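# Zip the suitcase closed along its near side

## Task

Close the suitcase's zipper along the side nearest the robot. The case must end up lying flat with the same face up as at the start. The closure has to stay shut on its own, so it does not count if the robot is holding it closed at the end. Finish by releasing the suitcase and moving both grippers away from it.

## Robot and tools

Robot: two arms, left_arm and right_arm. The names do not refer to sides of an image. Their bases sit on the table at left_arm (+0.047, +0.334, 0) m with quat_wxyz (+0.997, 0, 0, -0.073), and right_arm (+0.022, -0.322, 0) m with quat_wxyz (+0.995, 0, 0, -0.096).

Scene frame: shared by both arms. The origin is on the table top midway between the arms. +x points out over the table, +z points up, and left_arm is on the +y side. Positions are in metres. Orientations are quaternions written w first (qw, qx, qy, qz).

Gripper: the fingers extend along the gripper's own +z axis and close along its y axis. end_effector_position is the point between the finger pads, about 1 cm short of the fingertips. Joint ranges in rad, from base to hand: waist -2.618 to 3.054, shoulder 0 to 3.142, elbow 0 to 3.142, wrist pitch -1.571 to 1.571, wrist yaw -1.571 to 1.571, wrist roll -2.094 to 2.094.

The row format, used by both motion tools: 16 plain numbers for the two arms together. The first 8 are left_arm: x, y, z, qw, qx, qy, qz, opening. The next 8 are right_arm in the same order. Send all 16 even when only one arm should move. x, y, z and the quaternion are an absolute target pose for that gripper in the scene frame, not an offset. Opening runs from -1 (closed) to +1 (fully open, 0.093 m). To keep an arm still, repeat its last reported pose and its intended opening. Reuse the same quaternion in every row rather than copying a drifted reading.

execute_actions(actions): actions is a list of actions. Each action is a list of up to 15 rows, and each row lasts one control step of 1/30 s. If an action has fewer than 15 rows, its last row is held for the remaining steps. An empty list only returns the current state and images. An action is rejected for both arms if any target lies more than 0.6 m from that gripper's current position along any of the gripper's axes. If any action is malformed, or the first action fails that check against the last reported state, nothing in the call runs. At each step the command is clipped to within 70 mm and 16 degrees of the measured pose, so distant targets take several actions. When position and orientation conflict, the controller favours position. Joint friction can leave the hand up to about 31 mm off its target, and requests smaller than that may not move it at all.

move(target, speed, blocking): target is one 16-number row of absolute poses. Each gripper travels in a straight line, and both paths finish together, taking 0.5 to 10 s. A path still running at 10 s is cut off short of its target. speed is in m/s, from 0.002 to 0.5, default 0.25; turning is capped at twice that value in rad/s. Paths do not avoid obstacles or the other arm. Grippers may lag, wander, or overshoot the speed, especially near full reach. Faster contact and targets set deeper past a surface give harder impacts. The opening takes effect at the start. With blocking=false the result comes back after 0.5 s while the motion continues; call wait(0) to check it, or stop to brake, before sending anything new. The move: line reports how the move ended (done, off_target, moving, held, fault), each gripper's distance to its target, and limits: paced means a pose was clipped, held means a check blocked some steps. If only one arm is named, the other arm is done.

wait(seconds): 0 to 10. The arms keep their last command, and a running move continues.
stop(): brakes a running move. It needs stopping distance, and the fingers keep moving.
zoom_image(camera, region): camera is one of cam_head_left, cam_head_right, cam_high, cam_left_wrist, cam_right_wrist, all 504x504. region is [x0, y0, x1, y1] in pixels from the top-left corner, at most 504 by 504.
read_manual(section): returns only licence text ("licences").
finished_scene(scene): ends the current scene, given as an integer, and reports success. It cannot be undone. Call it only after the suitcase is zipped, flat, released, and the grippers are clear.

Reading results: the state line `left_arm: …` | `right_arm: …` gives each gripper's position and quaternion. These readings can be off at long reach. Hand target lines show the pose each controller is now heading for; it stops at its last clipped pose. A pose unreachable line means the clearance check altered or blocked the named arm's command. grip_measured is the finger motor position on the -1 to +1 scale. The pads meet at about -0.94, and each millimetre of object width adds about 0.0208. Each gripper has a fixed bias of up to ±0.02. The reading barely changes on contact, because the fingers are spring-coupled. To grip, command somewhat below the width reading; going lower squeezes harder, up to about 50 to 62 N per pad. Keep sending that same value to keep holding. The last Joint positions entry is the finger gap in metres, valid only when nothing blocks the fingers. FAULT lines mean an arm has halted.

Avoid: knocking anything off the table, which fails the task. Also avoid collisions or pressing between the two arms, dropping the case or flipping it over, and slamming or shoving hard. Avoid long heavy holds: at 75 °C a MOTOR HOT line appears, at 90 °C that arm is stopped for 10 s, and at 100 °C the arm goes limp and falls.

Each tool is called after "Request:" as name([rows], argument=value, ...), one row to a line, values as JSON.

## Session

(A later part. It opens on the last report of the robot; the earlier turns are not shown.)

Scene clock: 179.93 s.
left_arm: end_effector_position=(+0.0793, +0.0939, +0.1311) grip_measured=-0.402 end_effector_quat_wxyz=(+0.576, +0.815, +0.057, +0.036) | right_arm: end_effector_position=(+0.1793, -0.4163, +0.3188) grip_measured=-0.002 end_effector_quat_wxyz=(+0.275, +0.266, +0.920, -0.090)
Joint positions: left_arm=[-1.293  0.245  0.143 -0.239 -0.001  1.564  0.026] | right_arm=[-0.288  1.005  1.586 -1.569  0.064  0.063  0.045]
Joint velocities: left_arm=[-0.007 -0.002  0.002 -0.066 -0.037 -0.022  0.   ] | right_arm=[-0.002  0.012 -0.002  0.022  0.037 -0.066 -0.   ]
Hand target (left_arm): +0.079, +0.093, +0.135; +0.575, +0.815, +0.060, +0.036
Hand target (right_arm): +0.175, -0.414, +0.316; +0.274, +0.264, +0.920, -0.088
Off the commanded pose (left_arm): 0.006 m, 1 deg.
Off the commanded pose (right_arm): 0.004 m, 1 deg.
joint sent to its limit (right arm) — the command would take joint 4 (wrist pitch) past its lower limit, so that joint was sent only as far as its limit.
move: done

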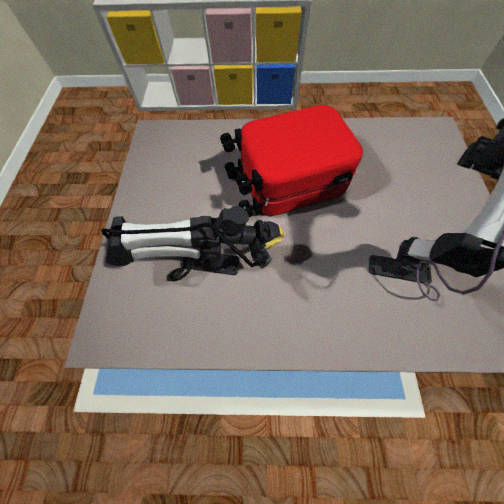

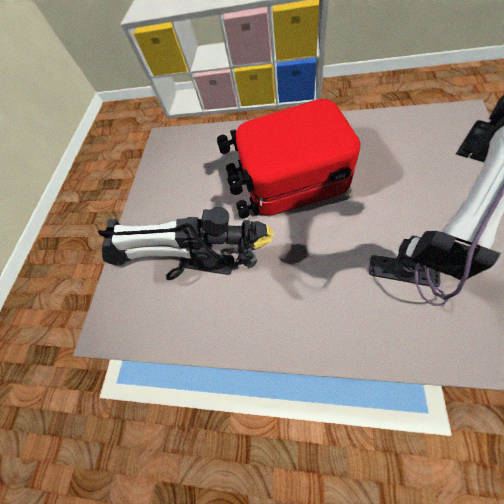

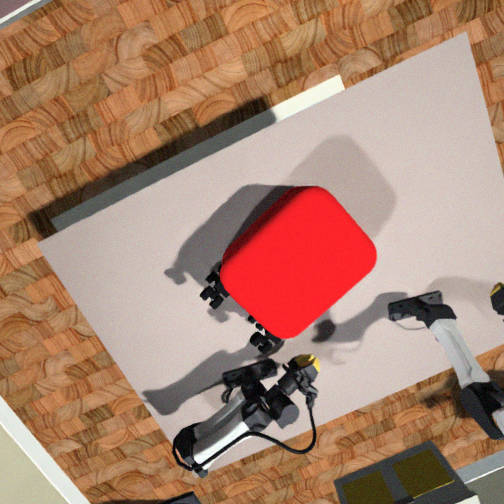

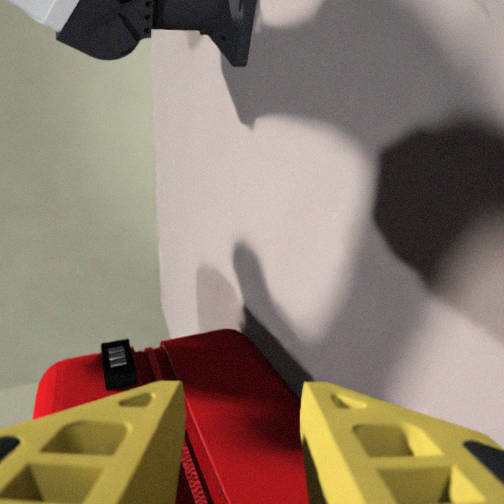

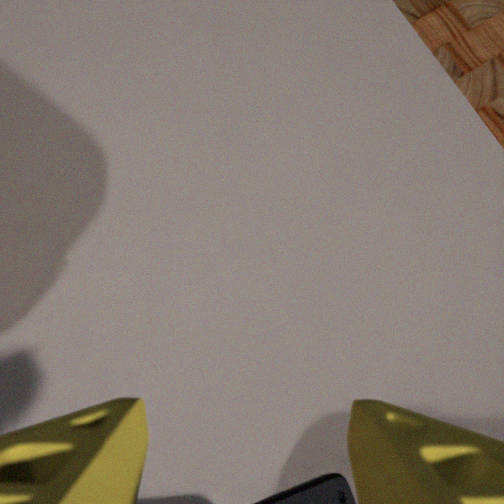

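Request:
zoom_image(camera="cam_head_left", region=[220, 150, 370, 230])

Request:
move(target=[-0.01,0.095,0.135,0.571,0.814,-0.09,-0.063,-0.4,0.1793,-0.4163,0.3188,0.275,0.266,0.920,-0.090,0], speed=0.3)

Region (220, 150, 370, 230) of cam_head_left's 504x504 image, scaled by 3.360, with more detail than that image has; it fills the top 269 rows of this view, and the rest is white.

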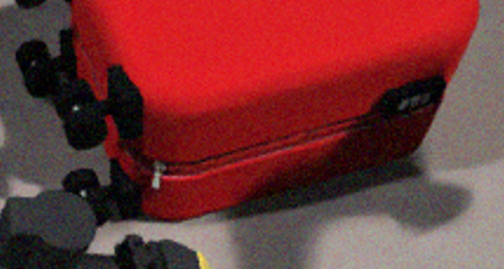

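Scene clock: 181.63 s.
left_arm: end_effector_position=(-0.0093, +0.0981, +0.1310) grip_measured=-0.402 end_effector_quat_wxyz=(+0.573, +0.812, -0.092, -0.066) | right_arm: end_effector_position=(+0.1794, -0.4160, +0.3188) grip_measured=-0.002 end_effector_quat_wxyz=(+0.275, +0.265, +0.920, -0.089)
Joint positions: left_arm=[-1.675  0.249  0.143 -0.236 -0.02   1.56   0.026] | right_arm=[-0.288  1.005  1.586 -1.569  0.062  0.062  0.045]
Joint velocities: left_arm=[-0.007  0.09  -0.002  0.051  0.022  0.007 -0.   ] | right_arm=[-0.002 -0.007  0.007 -0.022 -0.007  0.022  0.   ]
Hand target (left_arm): -0.010, +0.096, +0.135; +0.572, +0.813, -0.088, -0.066
Hand target (right_arm): +0.179, -0.416, +0.319; +0.275, +0.266, +0.920, -0.090
Off the commanded pose (left_arm): 0.005 m, 1 deg.
Off the commanded pose (right_arm): 0.000 m, 0 deg.
move: done

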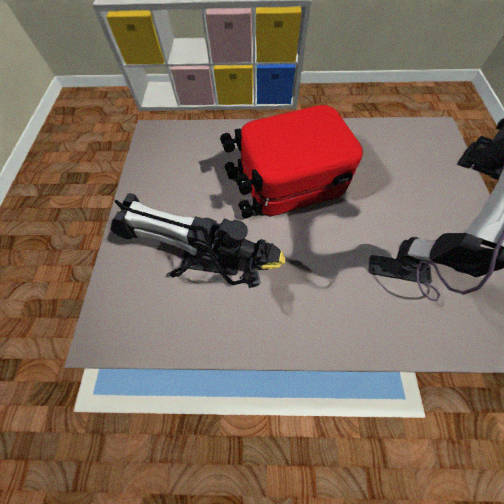

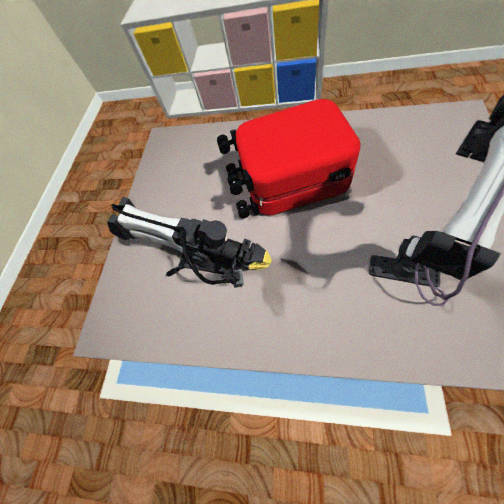

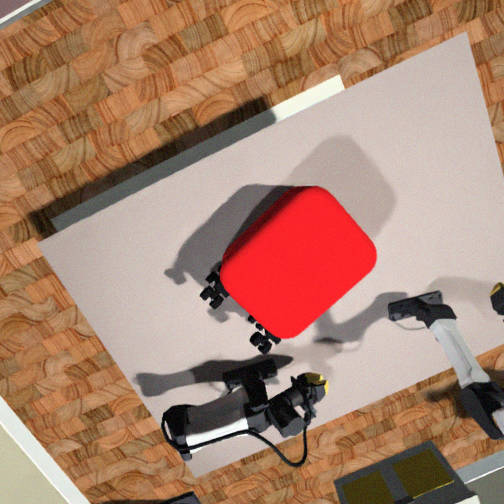

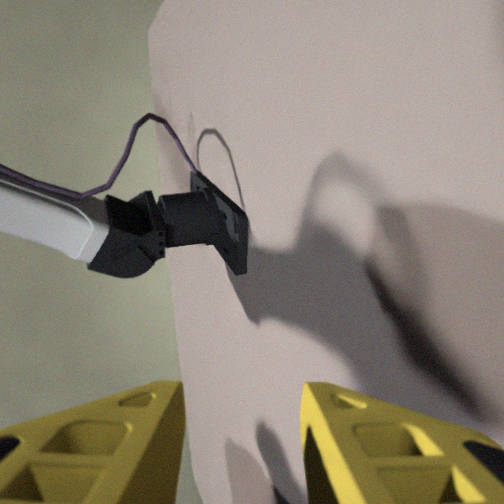

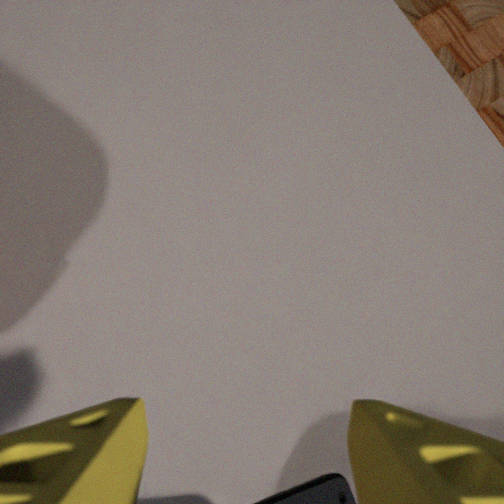

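The slider is in the corner and the front side is closed.

Request:
finished_scene(scene=2)

The scene is finished: the task was done.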